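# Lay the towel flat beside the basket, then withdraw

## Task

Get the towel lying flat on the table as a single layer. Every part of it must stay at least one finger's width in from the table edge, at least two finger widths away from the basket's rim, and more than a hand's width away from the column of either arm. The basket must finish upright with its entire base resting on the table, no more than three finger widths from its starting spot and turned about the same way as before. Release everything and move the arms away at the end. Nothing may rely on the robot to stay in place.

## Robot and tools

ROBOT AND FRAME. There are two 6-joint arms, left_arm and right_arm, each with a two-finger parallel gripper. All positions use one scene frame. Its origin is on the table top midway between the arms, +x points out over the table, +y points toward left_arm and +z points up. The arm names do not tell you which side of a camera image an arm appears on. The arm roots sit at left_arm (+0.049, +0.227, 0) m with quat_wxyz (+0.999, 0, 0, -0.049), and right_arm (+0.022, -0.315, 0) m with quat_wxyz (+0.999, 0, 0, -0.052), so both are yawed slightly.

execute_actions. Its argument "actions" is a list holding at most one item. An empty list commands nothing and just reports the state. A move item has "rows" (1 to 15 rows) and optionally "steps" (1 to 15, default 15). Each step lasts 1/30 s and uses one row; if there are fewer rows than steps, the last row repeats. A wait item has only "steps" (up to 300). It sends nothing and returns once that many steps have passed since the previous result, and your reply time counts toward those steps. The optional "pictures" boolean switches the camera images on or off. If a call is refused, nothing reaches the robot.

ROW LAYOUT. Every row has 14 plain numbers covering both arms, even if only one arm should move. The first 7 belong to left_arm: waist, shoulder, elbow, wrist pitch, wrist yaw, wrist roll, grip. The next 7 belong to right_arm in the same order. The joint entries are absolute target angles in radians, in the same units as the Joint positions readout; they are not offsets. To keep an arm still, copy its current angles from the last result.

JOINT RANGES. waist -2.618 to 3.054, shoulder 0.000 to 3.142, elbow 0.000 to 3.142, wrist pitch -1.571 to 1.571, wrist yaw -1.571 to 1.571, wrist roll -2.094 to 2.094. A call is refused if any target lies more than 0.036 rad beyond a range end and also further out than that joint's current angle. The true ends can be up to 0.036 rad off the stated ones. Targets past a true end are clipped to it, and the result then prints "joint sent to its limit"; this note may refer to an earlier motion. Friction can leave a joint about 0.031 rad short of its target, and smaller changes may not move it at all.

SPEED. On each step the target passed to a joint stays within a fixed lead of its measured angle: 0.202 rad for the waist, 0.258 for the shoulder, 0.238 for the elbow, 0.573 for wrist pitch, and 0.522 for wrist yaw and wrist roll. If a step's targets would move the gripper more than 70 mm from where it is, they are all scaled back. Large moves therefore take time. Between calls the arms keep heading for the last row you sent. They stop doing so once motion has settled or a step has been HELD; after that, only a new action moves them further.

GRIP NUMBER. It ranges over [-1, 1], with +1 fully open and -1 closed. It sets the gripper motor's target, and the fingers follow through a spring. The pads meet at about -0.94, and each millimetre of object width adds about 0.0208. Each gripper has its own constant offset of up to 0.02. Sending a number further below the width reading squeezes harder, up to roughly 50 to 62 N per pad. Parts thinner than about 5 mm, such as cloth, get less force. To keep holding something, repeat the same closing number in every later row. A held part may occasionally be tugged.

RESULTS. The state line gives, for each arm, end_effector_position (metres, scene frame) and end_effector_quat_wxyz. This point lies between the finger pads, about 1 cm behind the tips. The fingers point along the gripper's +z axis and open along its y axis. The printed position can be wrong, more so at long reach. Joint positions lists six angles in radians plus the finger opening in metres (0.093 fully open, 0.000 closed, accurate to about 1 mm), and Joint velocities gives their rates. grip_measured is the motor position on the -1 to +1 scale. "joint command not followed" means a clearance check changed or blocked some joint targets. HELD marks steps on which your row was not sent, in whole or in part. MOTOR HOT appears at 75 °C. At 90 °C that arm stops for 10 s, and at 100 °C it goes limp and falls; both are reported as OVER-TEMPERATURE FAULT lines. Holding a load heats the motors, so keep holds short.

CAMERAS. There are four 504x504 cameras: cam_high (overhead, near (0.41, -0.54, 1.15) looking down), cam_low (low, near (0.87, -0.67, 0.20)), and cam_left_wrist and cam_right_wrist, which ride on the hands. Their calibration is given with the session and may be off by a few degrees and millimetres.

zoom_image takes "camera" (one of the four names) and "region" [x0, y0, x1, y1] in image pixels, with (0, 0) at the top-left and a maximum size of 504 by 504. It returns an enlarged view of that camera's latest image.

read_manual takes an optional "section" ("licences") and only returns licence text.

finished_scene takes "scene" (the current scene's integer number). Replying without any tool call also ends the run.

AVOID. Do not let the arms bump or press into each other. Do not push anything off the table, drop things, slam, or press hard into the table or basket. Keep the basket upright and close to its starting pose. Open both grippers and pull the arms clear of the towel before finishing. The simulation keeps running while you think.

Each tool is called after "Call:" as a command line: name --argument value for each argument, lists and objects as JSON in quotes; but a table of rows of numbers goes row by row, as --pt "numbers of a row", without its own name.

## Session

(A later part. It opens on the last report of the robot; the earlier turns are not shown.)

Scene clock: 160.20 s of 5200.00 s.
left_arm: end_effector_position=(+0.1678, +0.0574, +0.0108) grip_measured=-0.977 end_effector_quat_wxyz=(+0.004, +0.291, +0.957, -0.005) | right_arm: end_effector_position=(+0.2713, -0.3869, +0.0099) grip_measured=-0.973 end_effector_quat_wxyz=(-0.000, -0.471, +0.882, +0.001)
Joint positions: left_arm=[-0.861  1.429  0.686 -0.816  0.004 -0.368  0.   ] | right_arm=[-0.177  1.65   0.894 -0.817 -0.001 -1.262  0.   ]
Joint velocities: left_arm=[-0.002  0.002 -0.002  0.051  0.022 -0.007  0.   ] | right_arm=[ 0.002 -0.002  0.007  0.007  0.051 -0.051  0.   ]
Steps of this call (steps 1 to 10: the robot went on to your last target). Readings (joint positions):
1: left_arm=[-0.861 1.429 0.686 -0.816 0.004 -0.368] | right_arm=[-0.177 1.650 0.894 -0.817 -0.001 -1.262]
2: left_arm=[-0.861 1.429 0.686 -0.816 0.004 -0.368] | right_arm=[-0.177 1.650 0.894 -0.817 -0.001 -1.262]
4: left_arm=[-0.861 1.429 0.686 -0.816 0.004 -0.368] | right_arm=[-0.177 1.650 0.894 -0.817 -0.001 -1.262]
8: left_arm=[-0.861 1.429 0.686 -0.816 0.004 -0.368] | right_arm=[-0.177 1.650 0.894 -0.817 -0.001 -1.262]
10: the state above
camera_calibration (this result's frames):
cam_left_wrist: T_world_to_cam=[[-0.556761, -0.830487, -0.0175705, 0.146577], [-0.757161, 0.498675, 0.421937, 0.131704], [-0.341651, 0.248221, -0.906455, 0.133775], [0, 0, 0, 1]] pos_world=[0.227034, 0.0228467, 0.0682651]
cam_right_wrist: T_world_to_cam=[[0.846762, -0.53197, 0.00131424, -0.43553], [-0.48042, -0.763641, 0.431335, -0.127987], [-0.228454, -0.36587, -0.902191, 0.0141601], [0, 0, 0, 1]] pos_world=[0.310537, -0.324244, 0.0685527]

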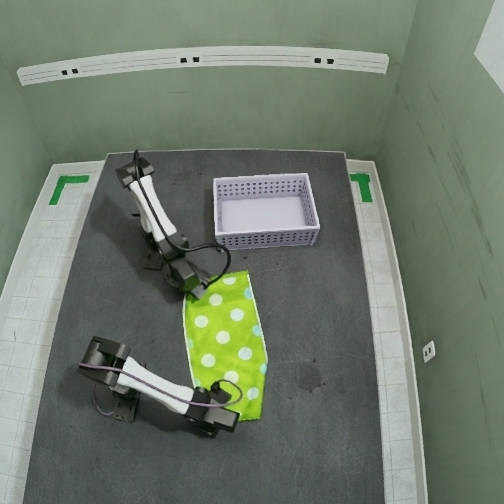

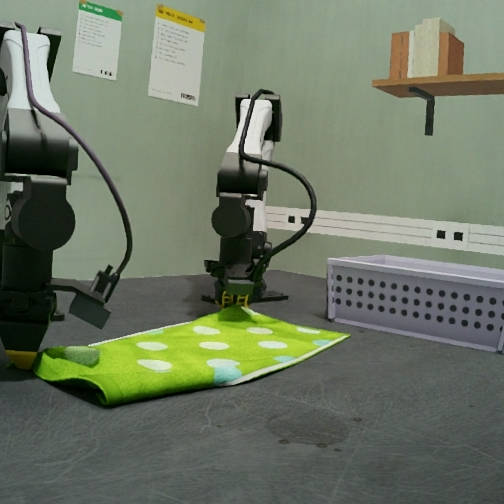

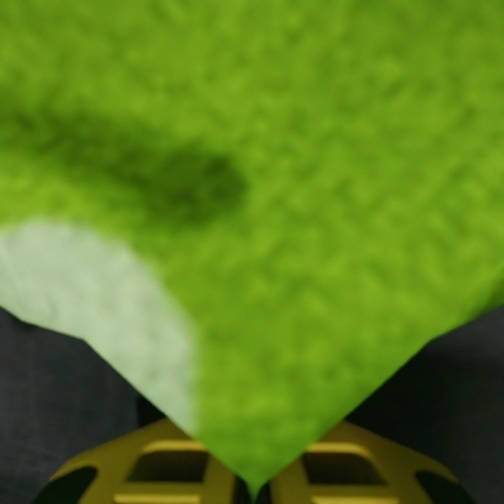

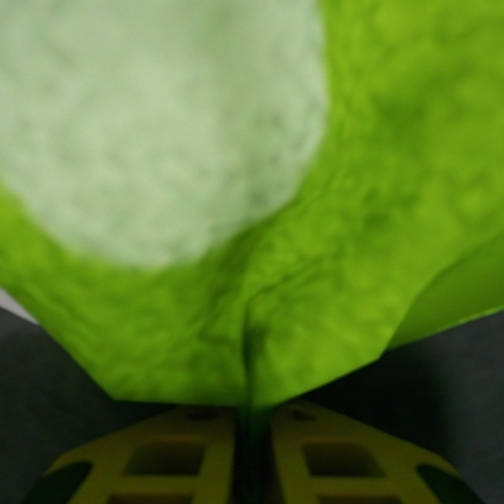

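Call:
execute_actions --actions '[{"rows":[[-0.861,1.429,0.713,-0.821,0.003,-0.368,-1,-0.166,1.650,0.921,-0.821,0,-1.257,-1],[-0.860,1.428,0.715,-0.825,0.003,-0.367,-1,-0.166,1.648,0.923,-0.825,0,-1.256,-1],[-0.859,1.426,0.719,-0.832,0.003,-0.366,-1,-0.165,1.647,0.926,-0.831,0,-1.256,-1],[-0.857,1.424,0.724,-0.840,0.003,-0.364,-1,-0.165,1.644,0.931,-0.839,0,-1.255,-1],[-0.855,1.421,0.731,-0.851,0.003,-0.362,-1,-0.164,1.641,0.936,-0.850,0,-1.254,-1],[-0.853,1.418,0.738,-0.865,0.003,-0.359,-1,-0.164,1.637,0.944,-0.863,0,-1.253,-1],[-0.850,1.414,0.748,-0.880,0.003,-0.357,-1,-0.163,1.632,0.952,-0.877,0,-1.251,-1],[-0.847,1.409,0.758,-0.898,0.003,-0.353,-1,-0.162,1.627,0.961,-0.894,0,-1.249,-1],[-0.843,1.404,0.769,-0.917,0.003,-0.350,-1,-0.161,1.621,0.971,-0.912,0,-1.247,-1],[-0.839,1.399,0.782,-0.939,0.003,-0.345,-1,-0.159,1.614,0.982,-0.933,0,-1.245,-1],[-0.835,1.393,0.796,-0.962,0.003,-0.341,-1,-0.158,1.608,0.994,-0.955,0,-1.243,-1],[-0.830,1.387,0.810,-0.986,0.003,-0.336,-1,-0.157,1.600,1.007,-0.978,0,-1.240,-1],[-0.825,1.380,0.826,-1.013,0.003,-0.331,-1,-0.155,1.592,1.021,-1.003,0,-1.238,-1],[-0.818,1.377,0.845,-1.034,0.003,-0.322,-1,-0.153,1.588,1.039,-1.024,0,-1.234,-1],[-0.808,1.375,0.866,-1.055,0.003,-0.311,-1,-0.151,1.586,1.059,-1.043,0,-1.230,-1]],"steps":15}]' --pictures false

Call:
execute_actions --actions '[{"rows":[[-0.799,1.373,0.888,-1.076,0.003,-0.299,-1,-0.148,1.583,1.080,-1.063,0,-1.225,-1],[-0.789,1.371,0.911,-1.099,0.003,-0.287,-1,-0.145,1.580,1.102,-1.084,0,-1.220,-1],[-0.778,1.369,0.935,-1.122,0.003,-0.275,-1,-0.143,1.577,1.124,-1.106,0,-1.215,-1],[-0.767,1.367,0.959,-1.146,0.003,-0.262,-1,-0.140,1.574,1.147,-1.129,0,-1.210,-1],[-0.753,1.368,0.986,-1.168,0.003,-0.245,-1,-0.136,1.573,1.173,-1.150,0,-1.204,-1],[-0.735,1.373,1.017,-1.186,0.003,-0.224,-1,-0.133,1.577,1.203,-1.169,0,-1.197,-1],[-0.716,1.379,1.048,-1.205,0.003,-0.201,-1,-0.129,1.580,1.233,-1.188,0,-1.190,-1],[-0.697,1.384,1.079,-1.224,0.003,-0.179,-1,-0.125,1.583,1.264,-1.208,0,-1.183,-1],[-0.677,1.390,1.111,-1.243,0.003,-0.156,-1,-0.121,1.587,1.295,-1.228,0,-1.175,-1],[-0.657,1.396,1.144,-1.263,0.003,-0.133,-1,-0.117,1.590,1.327,-1.248,0,-1.168,-1],[-0.634,1.407,1.181,-1.276,0.003,-0.105,-1,-0.112,1.600,1.363,-1.262,0,-1.159,-1],[-0.612,1.419,1.218,-1.289,0.003,-0.078,-1,-0.107,1.610,1.399,-1.277,0,-1.150,-1],[-0.589,1.431,1.255,-1.302,0.003,-0.050,-1,-0.103,1.620,1.436,-1.292,0,-1.140,-1],[-0.566,1.443,1.292,-1.315,0.003,-0.022,-1,-0.098,1.630,1.472,-1.307,0,-1.131,-1],[-0.543,1.455,1.330,-1.328,0.003,0.006,-1,-0.093,1.640,1.509,-1.322,0,-1.122,-1]],"steps":15}]' --pictures false

Call:
execute_actions --actions '[{"rows":[[-0.523,1.470,1.370,-1.333,0.003,0.033,-1,-0.088,1.652,1.548,-1.330,0,-1.111,-1],[-0.503,1.485,1.409,-1.338,0.003,0.059,-1,-0.084,1.663,1.588,-1.337,0,-1.099,-1],[-0.483,1.500,1.449,-1.342,0.003,0.086,-1,-0.079,1.675,1.627,-1.345,0,-1.088,-1],[-0.463,1.515,1.488,-1.347,0.003,0.112,-1,-0.075,1.686,1.666,-1.352,0,-1.077,-1],[-0.443,1.529,1.527,-1.352,0.003,0.138,-1,-0.070,1.697,1.704,-1.360,0,-1.066,-1],[-0.426,1.549,1.569,-1.351,0.003,0.162,-1,-0.066,1.712,1.742,-1.361,0,-1.054,-1],[-0.409,1.569,1.610,-1.349,0.003,0.186,-1,-0.062,1.727,1.780,-1.362,0,-1.043,-1],[-0.392,1.589,1.650,-1.348,0.003,0.209,-1,-0.058,1.742,1.817,-1.363,0,-1.032,-1],[-0.376,1.608,1.689,-1.347,0.003,0.232,-1,-0.054,1.756,1.854,-1.364,0,-1.022,-1],[-0.360,1.627,1.728,-1.346,0.003,0.255,-1,-0.050,1.770,1.889,-1.366,0,-1.011,-1],[-0.346,1.649,1.767,-1.343,0.003,0.275,-1,-0.046,1.785,1.923,-1.364,0,-1.002,-1],[-0.334,1.673,1.807,-1.339,0.003,0.292,-1,-0.043,1.801,1.954,-1.359,0,-0.993,-1],[-0.322,1.696,1.845,-1.335,0.003,0.309,-1,-0.040,1.816,1.984,-1.356,0,-0.985,-1],[-0.311,1.719,1.882,-1.331,0.003,0.326,-1,-0.037,1.831,2.014,-1.352,0,-0.977,-1],[-0.301,1.740,1.917,-1.328,0.003,0.342,-1,-0.035,1.845,2.042,-1.348,0,-0.969,-1]],"steps":15}]' --pictures false

Call:
execute_actions --actions '[{"rows":[[-0.290,1.761,1.951,-1.324,0.003,0.357,-1,-0.032,1.859,2.069,-1.344,0,-0.961,-1],[-0.281,1.781,1.984,-1.321,0.003,0.371,-1,-0.029,1.872,2.094,-1.341,0,-0.954,-1],[-0.274,1.804,2.017,-1.317,0.003,0.382,-1,-0.027,1.886,2.117,-1.336,0,-0.948,-1],[-0.267,1.826,2.047,-1.314,0.003,0.393,-1,-0.026,1.899,2.139,-1.331,0,-0.942,-1],[-0.261,1.845,2.076,-1.311,0.003,0.403,-1,-0.024,1.912,2.159,-1.327,0,-0.937,-1],[-0.255,1.864,2.102,-1.308,0.003,0.412,-1,-0.022,1.923,2.177,-1.323,0,-0.932,-1],[-0.249,1.881,2.127,-1.306,0.003,0.421,-1,-0.021,1.933,2.194,-1.320,0,-0.927,-1],[-0.245,1.896,2.148,-1.303,0.003,0.428,-1,-0.020,1.943,2.210,-1.317,0,-0.923,-1],[-0.240,1.909,2.167,-1.301,0.003,0.435,-1,-0.018,1.951,2.223,-1.314,0,-0.920,-1],[-0.237,1.921,2.184,-1.299,0.003,0.440,-1,-0.017,1.958,2.235,-1.312,0,-0.916,-1],[-0.234,1.930,2.198,-1.298,0.003,0.445,-1,-0.017,1.964,2.244,-1.310,0,-0.914,-1],[-0.231,1.938,2.209,-1.297,0.003,0.449,-1,-0.016,1.969,2.252,-1.308,0,-0.912,-1],[-0.229,1.944,2.217,-1.296,0.003,0.452,-1,-0.015,1.972,2.257,-1.307,0,-0.910,-1],[-0.228,1.947,2.221,-1.295,0.003,0.453,-1,-0.015,1.974,2.261,-1.306,0,-0.909,-1],[-0.228,1.948,2.223,-1.295,0.003,0.454,-1,-0.015,1.975,2.262,-1.306,0,-0.909,-1]],"steps":15}]' --pictures false

Call:
execute_actions --actions '[{"steps":30}]'

Scene clock: 246.07 s of 5200.00 s.
left_arm: end_effector_position=(+0.1779, +0.0538, +0.0423) grip_measured=-0.977 end_effector_quat_wxyz=(+0.003, +0.290, +0.957, -0.004) | right_arm: end_effector_position=(+0.2756, -0.3848, +0.0391) grip_measured=-0.973 end_effector_quat_wxyz=(-0.006, -0.469, +0.883, +0.006)
Joint positions: left_arm=[-0.832  1.408  0.806 -0.959  0.004 -0.341  0.   ] | right_arm=[-0.165  1.625  0.996 -0.959 -0.001 -1.246  0.   ]
Joint velocities: left_arm=[ 0.198 -0.159  0.515 -0.579  0.051  0.168  0.   ] | right_arm=[ 0.051 -0.149  0.476 -0.681 -0.051  0.051  0.   ]
Steps of this call (steps 1 to 15: the robot went on to your last target; steps 16 to 110: nothing new was sent; then 81.70 s passed at rest; steps 111 to 125: all 15 steps of this action). Readings (joint positions):
111: left_arm=[-0.861 1.429 0.686 -0.816 0.004 -0.368] | right_arm=[-0.177 1.650 0.894 -0.817 -0.001 -1.262]
112: left_arm=[-0.861 1.429 0.686 -0.816 0.004 -0.368] | right_arm=[-0.177 1.650 0.894 -0.817 -0.001 -1.262]
114: left_arm=[-0.861 1.429 0.686 -0.816 0.004 -0.368] | right_arm=[-0.177 1.650 0.894 -0.819 -0.001 -1.262]
118: left_arm=[-0.861 1.429 0.713 -0.844 0.004 -0.365] | right_arm=[-0.176 1.650 0.914 -0.849 -0.001 -1.259]
125: the state above

Scene clock: 246.57 s of 5200.00 s.
left_arm: end_effector_position=(+0.2553, +0.0561, +0.1544) grip_measured=-0.977 end_effector_quat_wxyz=(+0.072, +0.288, +0.954, -0.033) | right_arm: end_effector_position=(+0.3284, -0.3818, +0.1503) grip_measured=-0.973 end_effector_quat_wxyz=(+0.052, -0.455, +0.888, -0.042)
Joint positions: left_arm=[-0.591  1.41   1.247 -1.25   0.006 -0.102  0.   ] | right_arm=[-0.111  1.608  1.42  -1.249 -0.001 -1.162  0.   ]
Joint velocities: left_arm=[ 0.637  0.261  1.111 -0.418 -0.022  0.681  0.   ] | right_arm=[ 0.125  0.11   1.121 -0.52   0.022  0.154  0.   ]
Steps of this call (steps 1 to 15: all 15 steps of this action). Readings (joint positions):
1: left_arm=[-0.825 1.404 0.826 -0.980 0.004 -0.333] | right_arm=[-0.162 1.619 1.014 -0.979 -0.001 -1.243]
2: left_arm=[-0.816 1.401 0.848 -1.001 0.004 -0.326] | right_arm=[-0.160 1.615 1.035 -0.999 -0.001 -1.240]
4: left_arm=[-0.796 1.396 0.894 -1.042 0.004 -0.307] | right_arm=[-0.155 1.608 1.079 -1.038 -0.001 -1.232]
8: left_arm=[-0.739 1.395 1.003 -1.126 0.004 -0.252] | right_arm=[-0.142 1.604 1.184 -1.120 -0.001 -1.212]
15: the state above

Scene clock: 247.07 s of 5200.00 s.
left_arm: end_effector_position=(+0.3915, +0.0703, +0.2502) grip_measured=-0.977 end_effector_quat_wxyz=(+0.198, +0.329, +0.923, -0.020) | right_arm: end_effector_position=(+0.4205, -0.3758, +0.2446) grip_measured=-0.973 end_effector_quat_wxyz=(+0.159, -0.410, +0.892, -0.104)
Joint positions: left_arm=[-0.329  1.68   1.837 -1.326  0.007  0.257  0.   ] | right_arm=[-0.048  1.804  1.967 -1.351 -0.001 -1.013  0.   ]
Joint velocities: left_arm=[ 0.281  0.628  1.048 -0.051  0.022  0.52   0.   ] | right_arm=[0.071 0.413 0.813 0.066 0.022 0.286 0.   ]
Steps of this call (steps 1 to 15: all 15 steps of this action). Readings (joint positions):
1: left_arm=[-0.569 1.421 1.287 -1.264 0.006 -0.077] | right_arm=[-0.106 1.614 1.460 -1.265 -0.001 -1.153]
2: left_arm=[-0.547 1.434 1.326 -1.275 0.007 -0.051] | right_arm=[-0.101 1.622 1.499 -1.279 -0.001 -1.144]
4: left_arm=[-0.506 1.465 1.404 -1.294 0.007 0.000] | right_arm=[-0.091 1.644 1.577 -1.302 -0.001 -1.124]
8: left_arm=[-0.431 1.536 1.561 -1.319 0.007 0.102] | right_arm=[-0.074 1.700 1.729 -1.335 -0.001 -1.083]
15: the state above

Scene clock: 247.57 s of 5200.00 s.
left_arm: end_effector_position=(+0.4785, +0.0748, +0.2712) grip_measured=-0.977 end_effector_quat_wxyz=(+0.259, +0.363, +0.895, +0.009) | right_arm: end_effector_position=(+0.4756, -0.3733, +0.2668) grip_measured=-0.973 end_effector_quat_wxyz=(+0.215, -0.376, +0.893, -0.124)
Joint positions: left_arm=[-0.241  1.928  2.185 -1.304  0.007  0.43   0.   ] | right_arm=[-0.024  1.96   2.223 -1.332 -0.001 -0.925  0.   ]
Joint velocities: left_arm=[ 0.042  0.11   0.144  0.007 -0.007  0.154  0.   ] | right_arm=[ 0.002  0.085  0.095  0.037 -0.081  0.11   0.   ]
Steps of this call (steps 1 to 15: all 15 steps of this action). Readings (joint positions):
1: left_arm=[-0.318 1.703 1.873 -1.325 0.007 0.275] | right_arm=[-0.045 1.818 1.996 -1.351 -0.001 -1.004]
2: left_arm=[-0.308 1.724 1.907 -1.324 0.007 0.293] | right_arm=[-0.042 1.832 2.023 -1.350 -0.001 -0.996]
4: left_arm=[-0.291 1.768 1.973 -1.321 0.007 0.325] | right_arm=[-0.037 1.860 2.073 -1.349 -0.001 -0.980]
8: left_arm=[-0.265 1.849 2.085 -1.315 0.007 0.377] | right_arm=[-0.030 1.910 2.152 -1.345 -0.001 -0.954]
15: the state above

Scene clock: 248.57 s of 5200.00 s.
left_arm: end_effector_position=(+0.4801, +0.0750, +0.2729) grip_measured=-0.977 end_effector_quat_wxyz=(+0.262, +0.370, +0.891, +0.011) | right_arm: end_effector_position=(+0.4768, -0.3733, +0.2680) grip_measured=-0.973 end_effector_quat_wxyz=(+0.218, -0.372, +0.894, -0.125)
Joint positions: left_arm=[-0.239  1.931  2.194 -1.304  0.007  0.449  0.   ] | right_arm=[-0.024  1.962  2.229 -1.33  -0.001 -0.916  0.   ]
Joint velocities: left_arm=[-0.002  0.002  0.002 -0.022  0.022  0.066  0.   ] | right_arm=[-0.007 -0.007  0.002  0.022  0.007  0.007  0.   ]
Steps of this call (steps 1 to 30: the robot went on to your last target). Readings (joint positions):
1: left_arm=[-0.240 1.931 2.189 -1.304 0.007 0.434] | right_arm=[-0.024 1.962 2.226 -1.331 -0.001 -0.924]
2: left_arm=[-0.239 1.931 2.190 -1.304 0.007 0.437] | right_arm=[-0.024 1.962 2.227 -1.330 -0.001 -0.922]
4: left_arm=[-0.239 1.931 2.192 -1.304 0.007 0.441] | right_arm=[-0.024 1.962 2.228 -1.330 -0.001 -0.920]
8: left_arm=[-0.239 1.931 2.194 -1.304 0.007 0.446] | right_arm=[-0.024 1.962 2.229 -1.330 -0.001 -0.917]
30: the state above
All arms were judged still, so your last target was given up. Only a new action makes them travel on or press farther. Fingers that are still opening or closing keep moving.
camera_calibration (this result's frames):
cam_left_wrist: T_world_to_cam=[[-0.642002, -0.729593, -0.235641, 0.43254], [-0.742936, 0.667921, -0.0438986, 0.356494], [0.189418, 0.146883, -0.970848, 0.243932], [0, 0, 0, 1]] pos_world=[0.496339, 0.0416389, 0.354395]
cam_right_wrist: T_world_to_cam=[[0.627145, -0.670824, 0.395834, -0.655534], [-0.759529, -0.639328, 0.119896, 0.132808], [0.172638, -0.37584, -0.910462, 0.106219], [0, 0, 0, 1]] pos_world=[0.49365, -0.314918, 0.340268]

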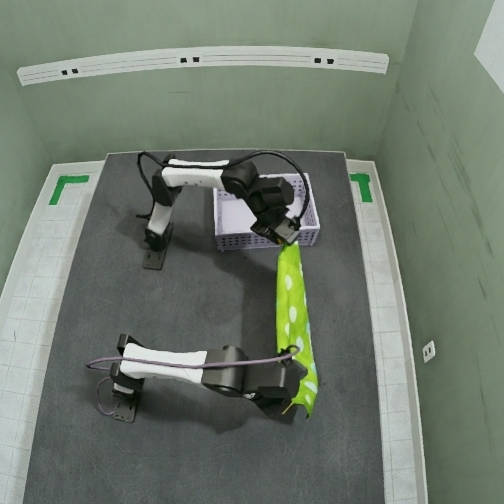

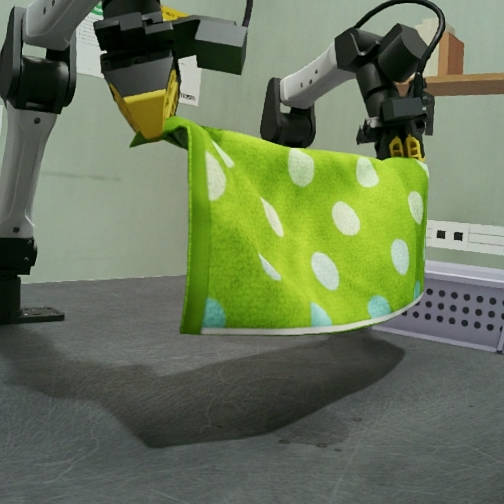

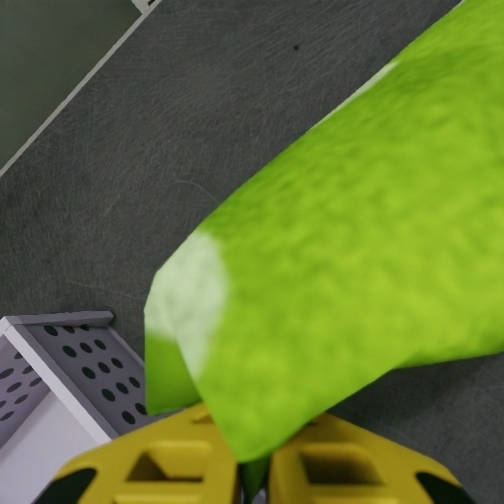

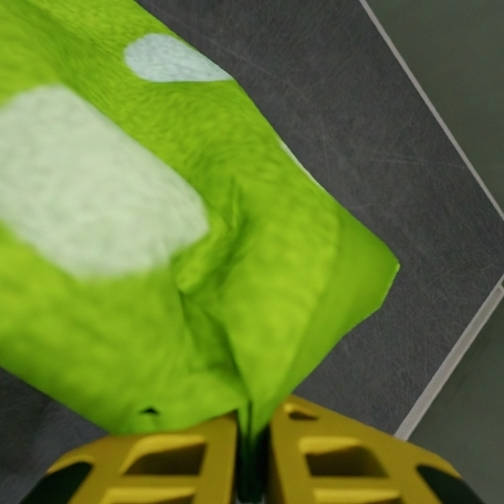

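Call:
execute_actions --actions '[]'

Call:
zoom_image --camera "cam_high" --region '[200, 200, 400, 450]'

Scene clock: 264.97 s of 5200.00 s.
left_arm: end_effector_position=(+0.4801, +0.0750, +0.2729) grip_measured=-0.977 end_effector_quat_wxyz=(+0.262, +0.370, +0.891, +0.011) | right_arm: end_effector_position=(+0.4768, -0.3733, +0.2680) grip_measured=-0.973 end_effector_quat_wxyz=(+0.218, -0.372, +0.894, -0.125)
Joint positions: left_arm=[-0.239  1.931  2.194 -1.304  0.007  0.449  0.   ] | right_arm=[-0.024  1.962  2.229 -1.33  -0.001 -0.916  0.   ]
Joint velocities: left_arm=[0.012 0.007 0.002 0.066 0.022 0.037 0.   ] | right_arm=[ 0.002 -0.012 -0.012 -0.022 -0.037 -0.007  0.   ]
Steps of this call (steps 1 to 492: nothing new was sent). Readings (joint positions):
1: left_arm=[-0.239 1.931 2.194 -1.304 0.007 0.449] | right_arm=[-0.024 1.962 2.229 -1.330 -0.001 -0.916]
2: left_arm=[-0.239 1.931 2.194 -1.304 0.007 0.449] | right_arm=[-0.024 1.962 2.229 -1.330 -0.001 -0.916]
4: left_arm=[-0.239 1.931 2.194 -1.304 0.007 0.449] | right_arm=[-0.024 1.962 2.229 -1.330 -0.001 -0.916]
8: left_arm=[-0.239 1.931 2.194 -1.304 0.007 0.449] | right_arm=[-0.024 1.962 2.229 -1.330 -0.001 -0.916]
492: the state above
camera_calibration (this result's frames):
cam_left_wrist: T_world_to_cam=[[-0.642227, -0.729339, -0.235815, 0.432676], [-0.742713, 0.668174, -0.0438267, 0.356348], [0.18953, 0.146996, -0.970809, 0.243859], [0, 0, 0, 1]] pos_world=[0.496322, 0.0416188, 0.35439]
cam_right_wrist: T_world_to_cam=[[0.627145, -0.670824, 0.395834, -0.655534], [-0.759529, -0.639328, 0.119896, 0.132808], [0.172638, -0.37584, -0.910462, 0.106219], [0, 0, 0, 1]] pos_world=[0.49365, -0.314918, 0.340268]

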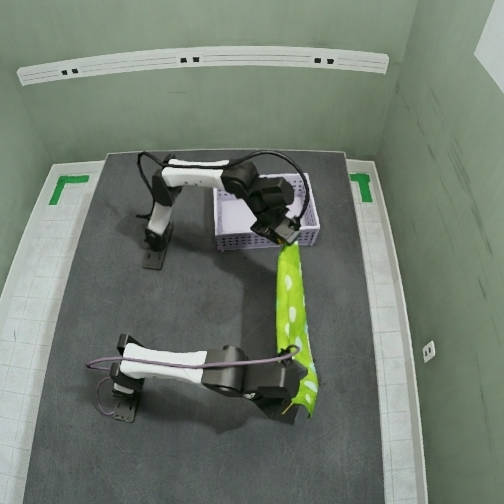

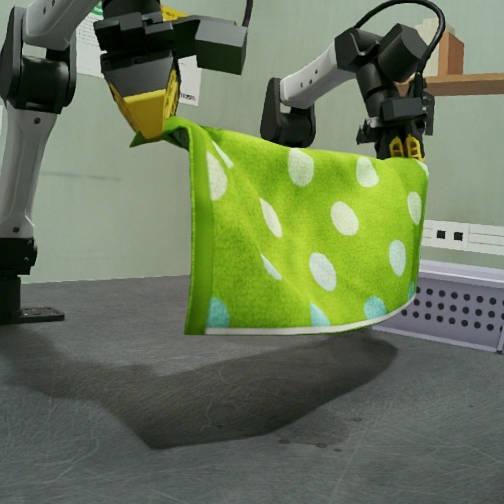

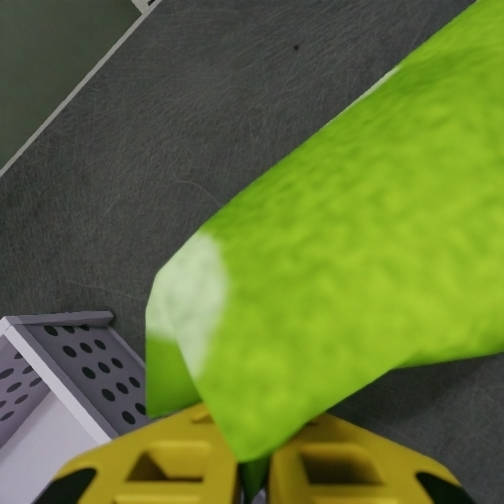

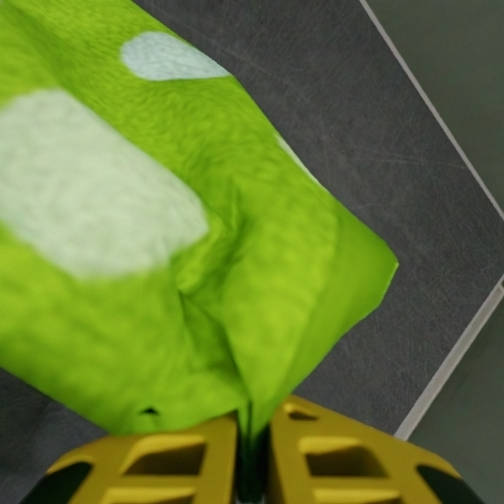

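Region (200, 200, 400, 450) of cam_high's 504x504 image, scaled by 2.016, with more detail than that image has; it fills the left 403 columns of this view, and the rest is white.

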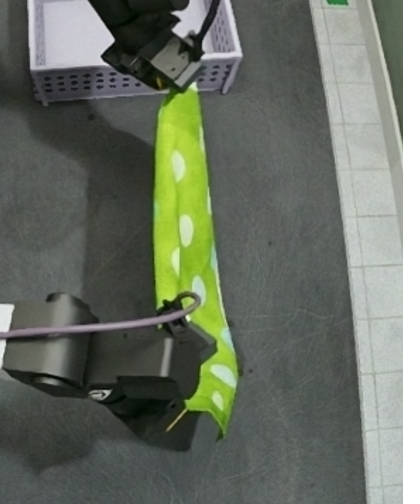

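Call:
zoom_image --camera "cam_low" --region '[280, 120, 504, 380]'

Region (280, 120, 504, 380) of cam_low's 504x504 image, scaled by 1.938, with more detail than that image has; it fills the left 434 columns of this view, and the rest is white.

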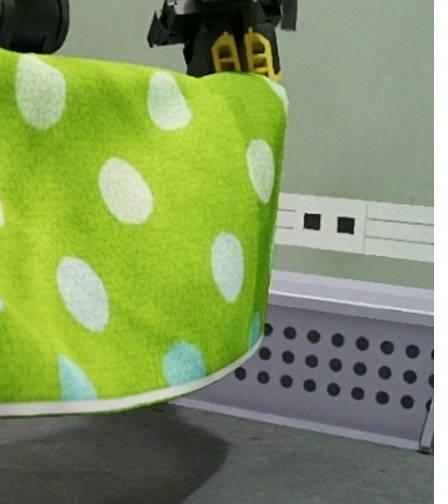

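Call:
execute_actions --actions '[{"rows":[[-0.239,1.948,2.178,-1.304,0.003,0.454,-1,-0.024,1.970,2.213,-1.330,0,-0.918,-1],[-0.240,1.948,2.173,-1.306,0.003,0.468,-1,-0.025,1.970,2.208,-1.331,0,-0.923,-1],[-0.242,1.948,2.166,-1.308,0.003,0.491,-1,-0.026,1.970,2.200,-1.332,0,-0.930,-1],[-0.244,1.948,2.156,-1.310,0.003,0.519,-1,-0.028,1.970,2.190,-1.333,0,-0.940,-1],[-0.246,1.948,2.144,-1.313,0.003,0.553,-1,-0.029,1.970,2.179,-1.334,0,-0.951,-1],[-0.248,1.948,2.131,-1.317,0.003,0.590,-1,-0.031,1.970,2.166,-1.335,0,-0.963,-1],[-0.251,1.948,2.118,-1.320,0.003,0.629,-1,-0.033,1.970,2.152,-1.337,0,-0.976,-1],[-0.253,1.948,2.104,-1.324,0.003,0.670,-1,-0.036,1.970,2.138,-1.338,0,-0.990,-1],[-0.256,1.948,2.091,-1.327,0.003,0.709,-1,-0.038,1.970,2.124,-1.340,0,-1.003,-1],[-0.258,1.948,2.078,-1.331,0.003,0.746,-1,-0.040,1.970,2.111,-1.341,0,-1.015,-1],[-0.260,1.948,2.066,-1.334,0.003,0.780,-1,-0.041,1.970,2.100,-1.342,0,-1.026,-1],[-0.262,1.948,2.056,-1.336,0.003,0.808,-1,-0.043,1.970,2.090,-1.343,0,-1.036,-1],[-0.264,1.948,2.049,-1.338,0.003,0.831,-1,-0.044,1.970,2.082,-1.344,0,-1.043,-1],[-0.265,1.948,2.044,-1.340,0.003,0.845,-1,-0.045,1.970,2.077,-1.345,0,-1.048,-1],[-0.265,1.948,2.042,-1.340,0.003,0.85,-1,-0.045,1.970,2.075,-1.345,0,-1.05,-1]],"steps":15}]' --pictures false

Call:
execute_actions --actions '[{"steps":45}]'

Scene clock: 300.07 s of 5200.00 s.
left_arm: end_effector_position=(+0.4607, +0.0745, +0.2291) grip_measured=-0.977 end_effector_quat_wxyz=(+0.188, +0.516, +0.835, +0.035) | right_arm: end_effector_position=(+0.4598, -0.3740, +0.2243) grip_measured=-0.973 end_effector_quat_wxyz=(+0.153, -0.419, +0.889, -0.099)
Joint positions: left_arm=[-0.255  1.931  2.07  -1.324  0.007  0.753  0.   ] | right_arm=[-0.03   1.962  2.1   -1.342 -0.001 -1.015  0.   ]
Joint velocities: left_arm=[-0.056 -0.017 -0.159 -0.11  -0.037  0.579  0.   ] | right_arm=[-0.051  0.002 -0.164 -0.125  0.007 -0.242  0.   ]
Steps of this call (steps 1 to 110: nothing new was sent; then 30.93 s passed at rest; steps 111 to 125: all 15 steps of this action). Readings (joint positions):
111: left_arm=[-0.239 1.931 2.194 -1.304 0.007 0.449] | right_arm=[-0.024 1.962 2.229 -1.330 -0.001 -0.916]
112: left_arm=[-0.239 1.931 2.194 -1.304 0.007 0.451] | right_arm=[-0.024 1.962 2.229 -1.330 -0.001 -0.916]
114: left_arm=[-0.239 1.931 2.194 -1.304 0.007 0.468] | right_arm=[-0.024 1.962 2.226 -1.330 -0.001 -0.921]
118: left_arm=[-0.240 1.931 2.157 -1.303 0.007 0.552] | right_arm=[-0.024 1.962 2.185 -1.331 -0.001 -0.948]
125: the state above

Scene clock: 301.57 s of 5200.00 s.
left_arm: end_effector_position=(+0.4582, +0.0738, +0.2266) grip_measured=-0.977 end_effector_quat_wxyz=(+0.181, +0.555, +0.811, +0.042) | right_arm: end_effector_position=(+0.4579, -0.3752, +0.2219) grip_measured=-0.973 end_effector_quat_wxyz=(+0.147, -0.432, +0.884, -0.099)
Joint positions: left_arm=[-0.258  1.931  2.064 -1.33   0.007  0.844  0.   ] | right_arm=[-0.034  1.962  2.094 -1.345 -0.001 -1.046  0.   ]
Joint velocities: left_arm=[-0.007 -0.007 -0.012 -0.022  0.066 -0.007  0.   ] | right_arm=[ 0.002 -0.002  0.007  0.022 -0.007 -0.081  0.   ]
Steps of this call (steps 1 to 30: the robot went on to your last target; steps 31 to 45: nothing new was sent). Readings (joint positions):
1: left_arm=[-0.257 1.931 2.066 -1.327 0.007 0.772] | right_arm=[-0.032 1.962 2.096 -1.343 -0.001 -1.022]
2: left_arm=[-0.258 1.931 2.064 -1.329 0.007 0.787] | right_arm=[-0.033 1.962 2.094 -1.345 -0.001 -1.026]
4: left_arm=[-0.258 1.931 2.064 -1.330 0.007 0.808] | right_arm=[-0.034 1.962 2.094 -1.345 -0.001 -1.033]
8: left_arm=[-0.258 1.931 2.064 -1.330 0.007 0.829] | right_arm=[-0.034 1.962 2.094 -1.345 -0.001 -1.041]
45: the state above
All arms were judged still, so your last target was given up. Only a new action makes them travel on or press farther. Fingers that are still opening or closing keep moving.
camera_calibration (this result's frames):
cam_left_wrist: T_world_to_cam=[[-0.876636, -0.382883, -0.291393, 0.501242], [-0.442408, 0.879515, 0.175296, 0.135942], [0.189166, 0.282585, -0.940405, 0.18646], [0, 0, 0, 1]] pos_world=[0.464277, 0.0196627, 0.297576]
cam_right_wrist: T_world_to_cam=[[0.750268, -0.584172, 0.309581, -0.631415], [-0.657252, -0.709704, 0.253652, 0.0197532], [0.0715347, -0.39378, -0.916417, 0.107637], [0, 0, 0, 1]] pos_world=[0.479014, -0.312451, 0.289104]

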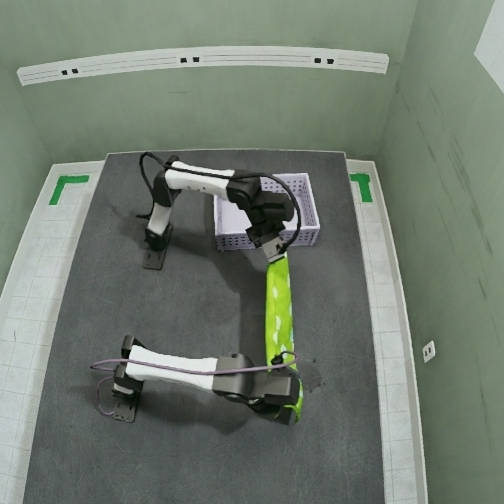

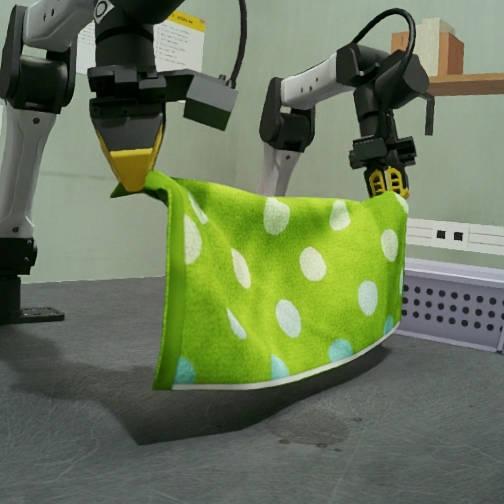

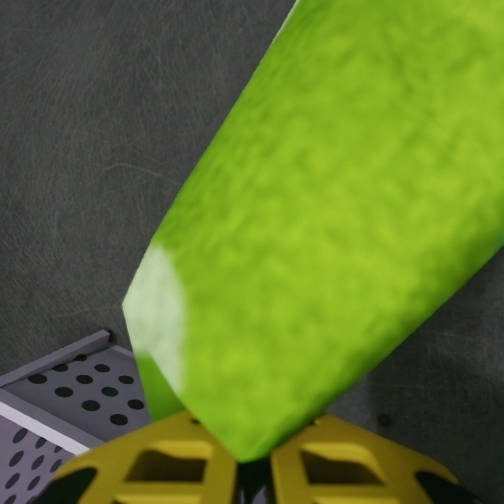

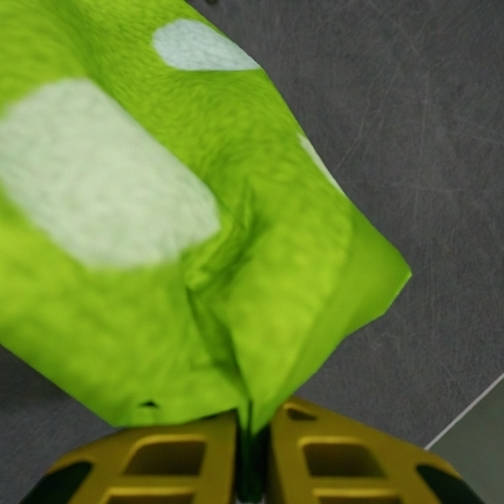

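Call:
execute_actions --actions '[{"rows":[[-0.265,1.909,2.040,-1.340,0.003,0.843,-1,-0.045,1.939,2.073,-1.345,0,-1.045,-1],[-0.266,1.907,2.036,-1.340,0.003,0.841,-1,-0.046,1.936,2.068,-1.345,0,-1.045,-1],[-0.268,1.903,2.029,-1.340,0.003,0.838,-1,-0.046,1.931,2.060,-1.345,0,-1.045,-1],[-0.270,1.898,2.019,-1.340,0.003,0.834,-1,-0.047,1.925,2.050,-1.344,0,-1.045,-1],[-0.272,1.891,2.007,-1.340,0.003,0.828,-1,-0.048,1.917,2.036,-1.344,0,-1.045,-1],[-0.275,1.883,1.992,-1.339,0.003,0.822,-1,-0.049,1.908,2.020,-1.344,0,-1.045,-1],[-0.279,1.874,1.975,-1.339,0.003,0.814,-1,-0.051,1.897,2.001,-1.343,0,-1.045,-1],[-0.282,1.864,1.956,-1.339,0.003,0.806,-1,-0.052,1.884,1.980,-1.343,0,-1.045,-1],[-0.287,1.853,1.935,-1.339,0.003,0.797,-1,-0.054,1.871,1.956,-1.342,0,-1.045,-1],[-0.291,1.840,1.912,-1.338,0.003,0.786,-1,-0.056,1.856,1.931,-1.341,0,-1.045,-1],[-0.296,1.827,1.887,-1.338,0.003,0.776,-1,-0.058,1.840,1.904,-1.341,0,-1.045,-1],[-0.302,1.813,1.861,-1.338,0.003,0.764,-1,-0.060,1.823,1.875,-1.340,0,-1.045,-1],[-0.307,1.798,1.833,-1.338,0.003,0.752,-1,-0.063,1.805,1.844,-1.339,0,-1.045,-1],[-0.313,1.783,1.804,-1.337,0.003,0.739,-1,-0.065,1.786,1.813,-1.339,0,-1.045,-1],[-0.319,1.768,1.774,-1.334,0.003,0.723,-1,-0.068,1.768,1.779,-1.335,0,-1.045,-1]],"steps":15}]' --pictures false

Call:
execute_actions --actions '[{"rows":[[-0.327,1.755,1.740,-1.326,0.003,0.699,-1,-0.072,1.754,1.744,-1.326,0,-1.045,-1],[-0.335,1.741,1.706,-1.317,0.003,0.674,-1,-0.075,1.738,1.707,-1.317,0,-1.045,-1],[-0.343,1.727,1.671,-1.308,0.003,0.648,-1,-0.079,1.722,1.670,-1.307,0,-1.045,-1],[-0.351,1.713,1.635,-1.298,0.003,0.623,-1,-0.083,1.706,1.632,-1.298,0,-1.045,-1],[-0.359,1.699,1.598,-1.289,0.003,0.596,-1,-0.087,1.690,1.593,-1.288,0,-1.045,-1],[-0.367,1.684,1.562,-1.279,0.003,0.570,-1,-0.091,1.674,1.554,-1.278,0,-1.045,-1],[-0.376,1.669,1.525,-1.270,0.003,0.543,-1,-0.095,1.657,1.515,-1.268,0,-1.045,-1],[-0.384,1.658,1.490,-1.259,0.003,0.517,-1,-0.099,1.643,1.478,-1.257,0,-1.045,-1],[-0.393,1.649,1.457,-1.246,0.003,0.490,-1,-0.103,1.632,1.443,-1.244,0,-1.045,-1],[-0.402,1.640,1.424,-1.233,0.003,0.464,-1,-0.107,1.621,1.408,-1.231,0,-1.045,-1],[-0.411,1.631,1.392,-1.221,0.003,0.437,-1,-0.111,1.611,1.374,-1.219,0,-1.045,-1],[-0.420,1.622,1.360,-1.209,0.003,0.412,-1,-0.115,1.600,1.340,-1.207,0,-1.045,-1],[-0.428,1.614,1.329,-1.197,0.003,0.386,-1,-0.119,1.589,1.307,-1.195,0,-1.045,-1],[-0.436,1.606,1.299,-1.185,0.003,0.361,-1,-0.122,1.579,1.275,-1.183,0,-1.045,-1],[-0.445,1.597,1.269,-1.174,0.003,0.337,-1,-0.126,1.569,1.244,-1.172,0,-1.045,-1]],"steps":15}]' --pictures false

Call:
execute_actions --actions '[{"rows":[[-0.451,1.592,1.243,-1.155,0.003,0.320,-1,-0.129,1.563,1.216,-1.153,0,-1.045,-1],[-0.456,1.589,1.219,-1.135,0.003,0.305,-1,-0.132,1.558,1.191,-1.133,0,-1.045,-1],[-0.461,1.585,1.196,-1.116,0.003,0.291,-1,-0.135,1.554,1.168,-1.114,0,-1.045,-1],[-0.466,1.582,1.174,-1.099,0.003,0.277,-1,-0.138,1.550,1.145,-1.097,0,-1.045,-1],[-0.470,1.579,1.153,-1.084,0.003,0.265,-1,-0.140,1.546,1.124,-1.082,0,-1.045,-1],[-0.474,1.576,1.134,-1.071,0.003,0.253,-1,-0.143,1.542,1.104,-1.069,0,-1.045,-1],[-0.478,1.573,1.116,-1.060,0.003,0.242,-1,-0.145,1.539,1.085,-1.058,0,-1.045,-1],[-0.482,1.571,1.100,-1.051,0.003,0.232,-1,-0.147,1.536,1.069,-1.049,0,-1.045,-1],[-0.485,1.568,1.086,-1.045,0.003,0.224,-1,-0.149,1.533,1.054,-1.043,0,-1.045,-1],[-0.488,1.567,1.074,-1.041,0.003,0.216,-1,-0.150,1.531,1.042,-1.039,0,-1.045,-1],[-0.490,1.565,1.063,-1.038,0.003,0.210,-1,-0.152,1.529,1.031,-1.036,0,-1.045,-1],[-0.492,1.564,1.055,-1.037,0.003,0.205,-1,-0.153,1.527,1.022,-1.035,0,-1.045,-1],[-0.493,1.563,1.049,-1.037,0.003,0.201,-1,-0.153,1.526,1.016,-1.035,0,-1.045,-1],[-0.494,1.562,1.045,-1.037,0.003,0.199,-1,-0.154,1.525,1.012,-1.035,0,-1.045,-1],[-0.494,1.562,1.044,-1.037,0.003,0.198,-1,-0.154,1.525,1.011,-1.035,0,-1.045,-1]],"steps":15}]' --pictures false

Call:
execute_actions --actions '[{"steps":20}]'

Scene clock: 358.23 s of 5200.00 s.
left_arm: end_effector_position=(+0.4103, +0.0742, +0.2018) grip_measured=-0.977 end_effector_quat_wxyz=(+0.131, +0.548, +0.826, +0.021) | right_arm: end_effector_position=(+0.4075, -0.3753, +0.1986) grip_measured=-0.973 end_effector_quat_wxyz=(+0.102, -0.427, +0.896, -0.069)
Joint positions: left_arm=[-0.3    1.819  1.844 -1.331  0.007  0.774  0.   ] | right_arm=[-0.051  1.829  1.849 -1.343 -0.001 -1.046  0.   ]
Joint velocities: left_arm=[-0.173 -0.432 -0.794 -0.037  0.037 -0.286  0.   ] | right_arm=[-0.1   -0.554 -0.862 -0.051  0.037 -0.007  0.   ]
Steps of this call (steps 1 to 770: nothing new was sent; then 30.50 s passed at rest; steps 771 to 785: all 15 steps of this action). Readings (joint positions):
771: left_arm=[-0.258 1.931 2.064 -1.330 0.007 0.844] | right_arm=[-0.034 1.962 2.094 -1.345 -0.001 -1.046]
772: left_arm=[-0.258 1.931 2.064 -1.330 0.007 0.844] | right_arm=[-0.034 1.962 2.094 -1.345 -0.001 -1.046]
774: left_arm=[-0.258 1.930 2.060 -1.329 0.007 0.843] | right_arm=[-0.034 1.961 2.089 -1.344 -0.001 -1.046]
778: left_arm=[-0.263 1.906 2.009 -1.330 0.007 0.830] | right_arm=[-0.034 1.935 2.031 -1.345 -0.001 -1.046]
785: the state above

Scene clock: 358.73 s of 5200.00 s.
left_arm: end_effector_position=(+0.3094, +0.0768, +0.1208) grip_measured=-0.977 end_effector_quat_wxyz=(+0.022, +0.464, +0.885, -0.004) | right_arm: end_effector_position=(+0.3065, -0.3764, +0.1196) grip_measured=-0.973 end_effector_quat_wxyz=(+0.014, -0.404, +0.914, -0.009)
Joint positions: left_arm=[-0.422  1.637  1.341 -1.23   0.007  0.446  0.   ] | right_arm=[-0.109  1.615  1.314 -1.237 -0.001 -1.046  0.   ]
Joint velocities: left_arm=[-0.247 -0.212 -0.891  0.3   -0.081 -0.667  0.   ] | right_arm=[-0.1   -0.271 -0.93   0.315  0.022  0.051  0.   ]
Steps of this call (steps 1 to 15: all 15 steps of this action). Readings (joint positions):
1: left_arm=[-0.306 1.803 1.815 -1.330 0.007 0.761] | right_arm=[-0.054 1.810 1.817 -1.342 -0.001 -1.046]
2: left_arm=[-0.313 1.787 1.783 -1.328 0.007 0.745] | right_arm=[-0.057 1.791 1.784 -1.340 -0.001 -1.046]
4: left_arm=[-0.328 1.756 1.717 -1.322 0.007 0.708] | right_arm=[-0.064 1.754 1.714 -1.333 -0.001 -1.046]
8: left_arm=[-0.361 1.700 1.573 -1.298 0.007 0.620] | right_arm=[-0.081 1.691 1.561 -1.307 -0.001 -1.046]
15: the state above

Scene clock: 359.23 s of 5200.00 s.
left_arm: end_effector_position=(+0.2707, +0.0801, +0.0660) grip_measured=-0.977 end_effector_quat_wxyz=(-0.006, +0.394, +0.919, -0.003) | right_arm: end_effector_position=(+0.2672, -0.3763, +0.0652) grip_measured=-0.973 end_effector_quat_wxyz=(-0.009, -0.390, +0.921, +0.007)
Joint positions: left_arm=[-0.484  1.591  1.073 -1.063  0.007  0.228  0.   ] | right_arm=[-0.141  1.557  1.035 -1.072 -0.001 -1.046  0.   ]
Joint velocities: left_arm=[-0.017 -0.017 -0.115  0.037 -0.037 -0.139  0.   ] | right_arm=[-0.022 -0.037 -0.125  0.11  -0.037  0.051  0.   ]
Steps of this call (steps 1 to 15: all 15 steps of this action). Readings (joint positions):
1: left_arm=[-0.431 1.630 1.311 -1.218 0.007 0.422] | right_arm=[-0.112 1.606 1.282 -1.225 -0.001 -1.046]
2: left_arm=[-0.438 1.623 1.283 -1.205 0.007 0.400] | right_arm=[-0.116 1.597 1.253 -1.213 -0.001 -1.046]
4: left_arm=[-0.450 1.614 1.233 -1.176 0.007 0.361] | right_arm=[-0.122 1.585 1.201 -1.184 -0.001 -1.046]
8: left_arm=[-0.467 1.602 1.152 -1.117 0.007 0.296] | right_arm=[-0.132 1.570 1.117 -1.124 -0.001 -1.046]
15: the state above

Scene clock: 359.90 s of 5200.00 s.
left_arm: end_effector_position=(+0.2731, +0.0782, +0.0658) grip_measured=-0.977 end_effector_quat_wxyz=(+0.003, +0.383, +0.924, -0.004) | right_arm: end_effector_position=(+0.2705, -0.3772, +0.0650) grip_measured=-0.973 end_effector_quat_wxyz=(-0.001, -0.389, +0.921, +0.001)
Joint positions: left_arm=[-0.485  1.587  1.069 -1.045  0.007  0.204  0.   ] | right_arm=[-0.141  1.553  1.031 -1.053 -0.001 -1.046  0.   ]
Joint velocities: left_arm=[-0.007 -0.007 -0.007  0.051 -0.11   0.007  0.   ] | right_arm=[ 0.012  0.007  0.002 -0.022  0.022  0.007  0.   ]
Steps of this call (steps 1 to 20: the robot went on to your last target). Readings (joint positions):
1: left_arm=[-0.485 1.590 1.070 -1.061 0.007 0.223] | right_arm=[-0.141 1.556 1.032 -1.070 -0.001 -1.046]
2: left_arm=[-0.485 1.590 1.069 -1.058 0.007 0.219] | right_arm=[-0.141 1.555 1.031 -1.067 -0.001 -1.046]
4: left_arm=[-0.485 1.589 1.069 -1.054 0.007 0.214] | right_arm=[-0.141 1.555 1.031 -1.063 -0.001 -1.046]
8: left_arm=[-0.485 1.587 1.069 -1.048 0.007 0.208] | right_arm=[-0.141 1.553 1.031 -1.056 -0.001 -1.046]
20: the state above
camera_calibration (this result's frames):
cam_left_wrist: T_world_to_cam=[[-0.707609, -0.70633, -0.019695, 0.255085], [-0.646007, 0.635381, 0.423043, 0.136812], [-0.286294, 0.312072, -0.905895, 0.194298], [0, 0, 0, 1]] pos_world=[0.324508, 0.0326107, 0.12316]
cam_right_wrist: T_world_to_cam=[[0.737548, -0.675294, -0.000732146, -0.454193], [-0.608586, -0.66516, 0.432649, -0.0729844], [-0.292652, -0.318654, -0.901562, 0.102386], [0, 0, 0, 1]] pos_world=[0.320535, -0.322634, 0.123552]

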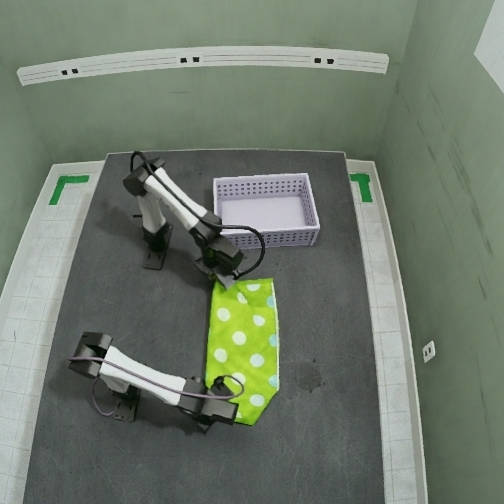

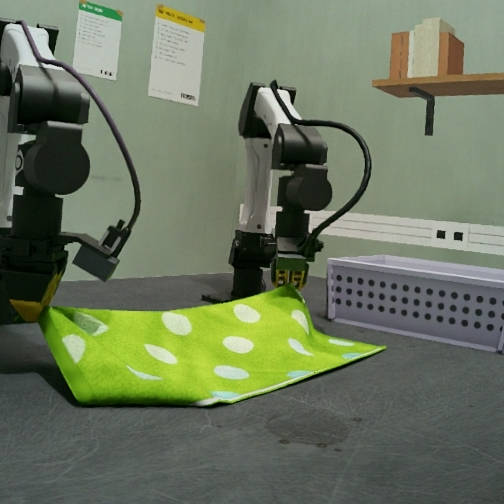

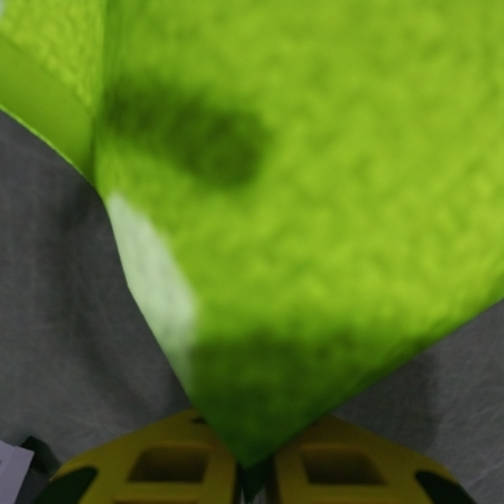

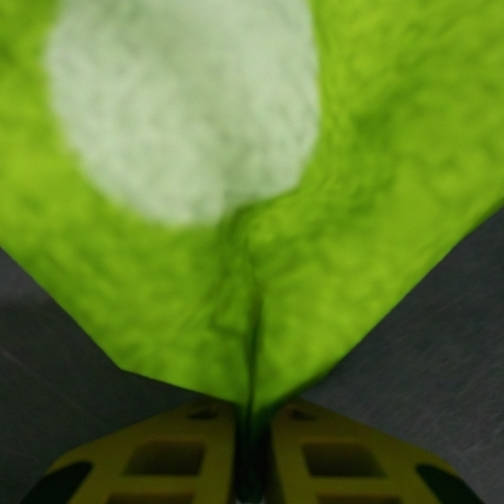

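Call:
zoom_image --camera "cam_high" --region '[180, 260, 330, 450]'

Call:
zoom_image --camera "cam_low" --region '[0, 270, 300, 450]'

Region (180, 260, 330, 450) of cam_high's 504x504 image, scaled by 2.653, with more detail than that image has; it fills the left 398 columns of this view, and the rest is white.

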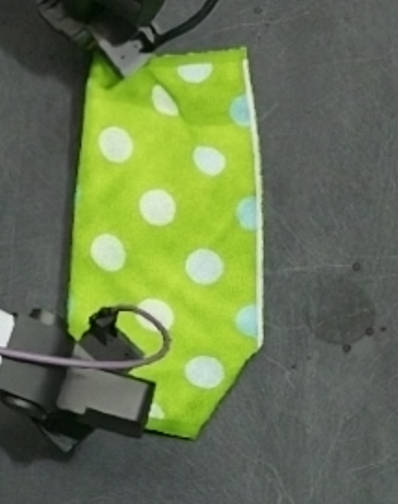

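Region (0, 270, 300, 450) of cam_low's 504x504 image, scaled by 1.680, with more detail than that image has; it fills the top 302 rows of this view, and the rest is white.

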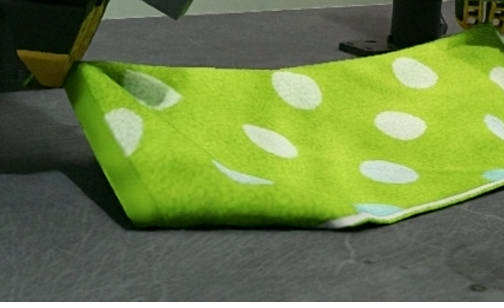

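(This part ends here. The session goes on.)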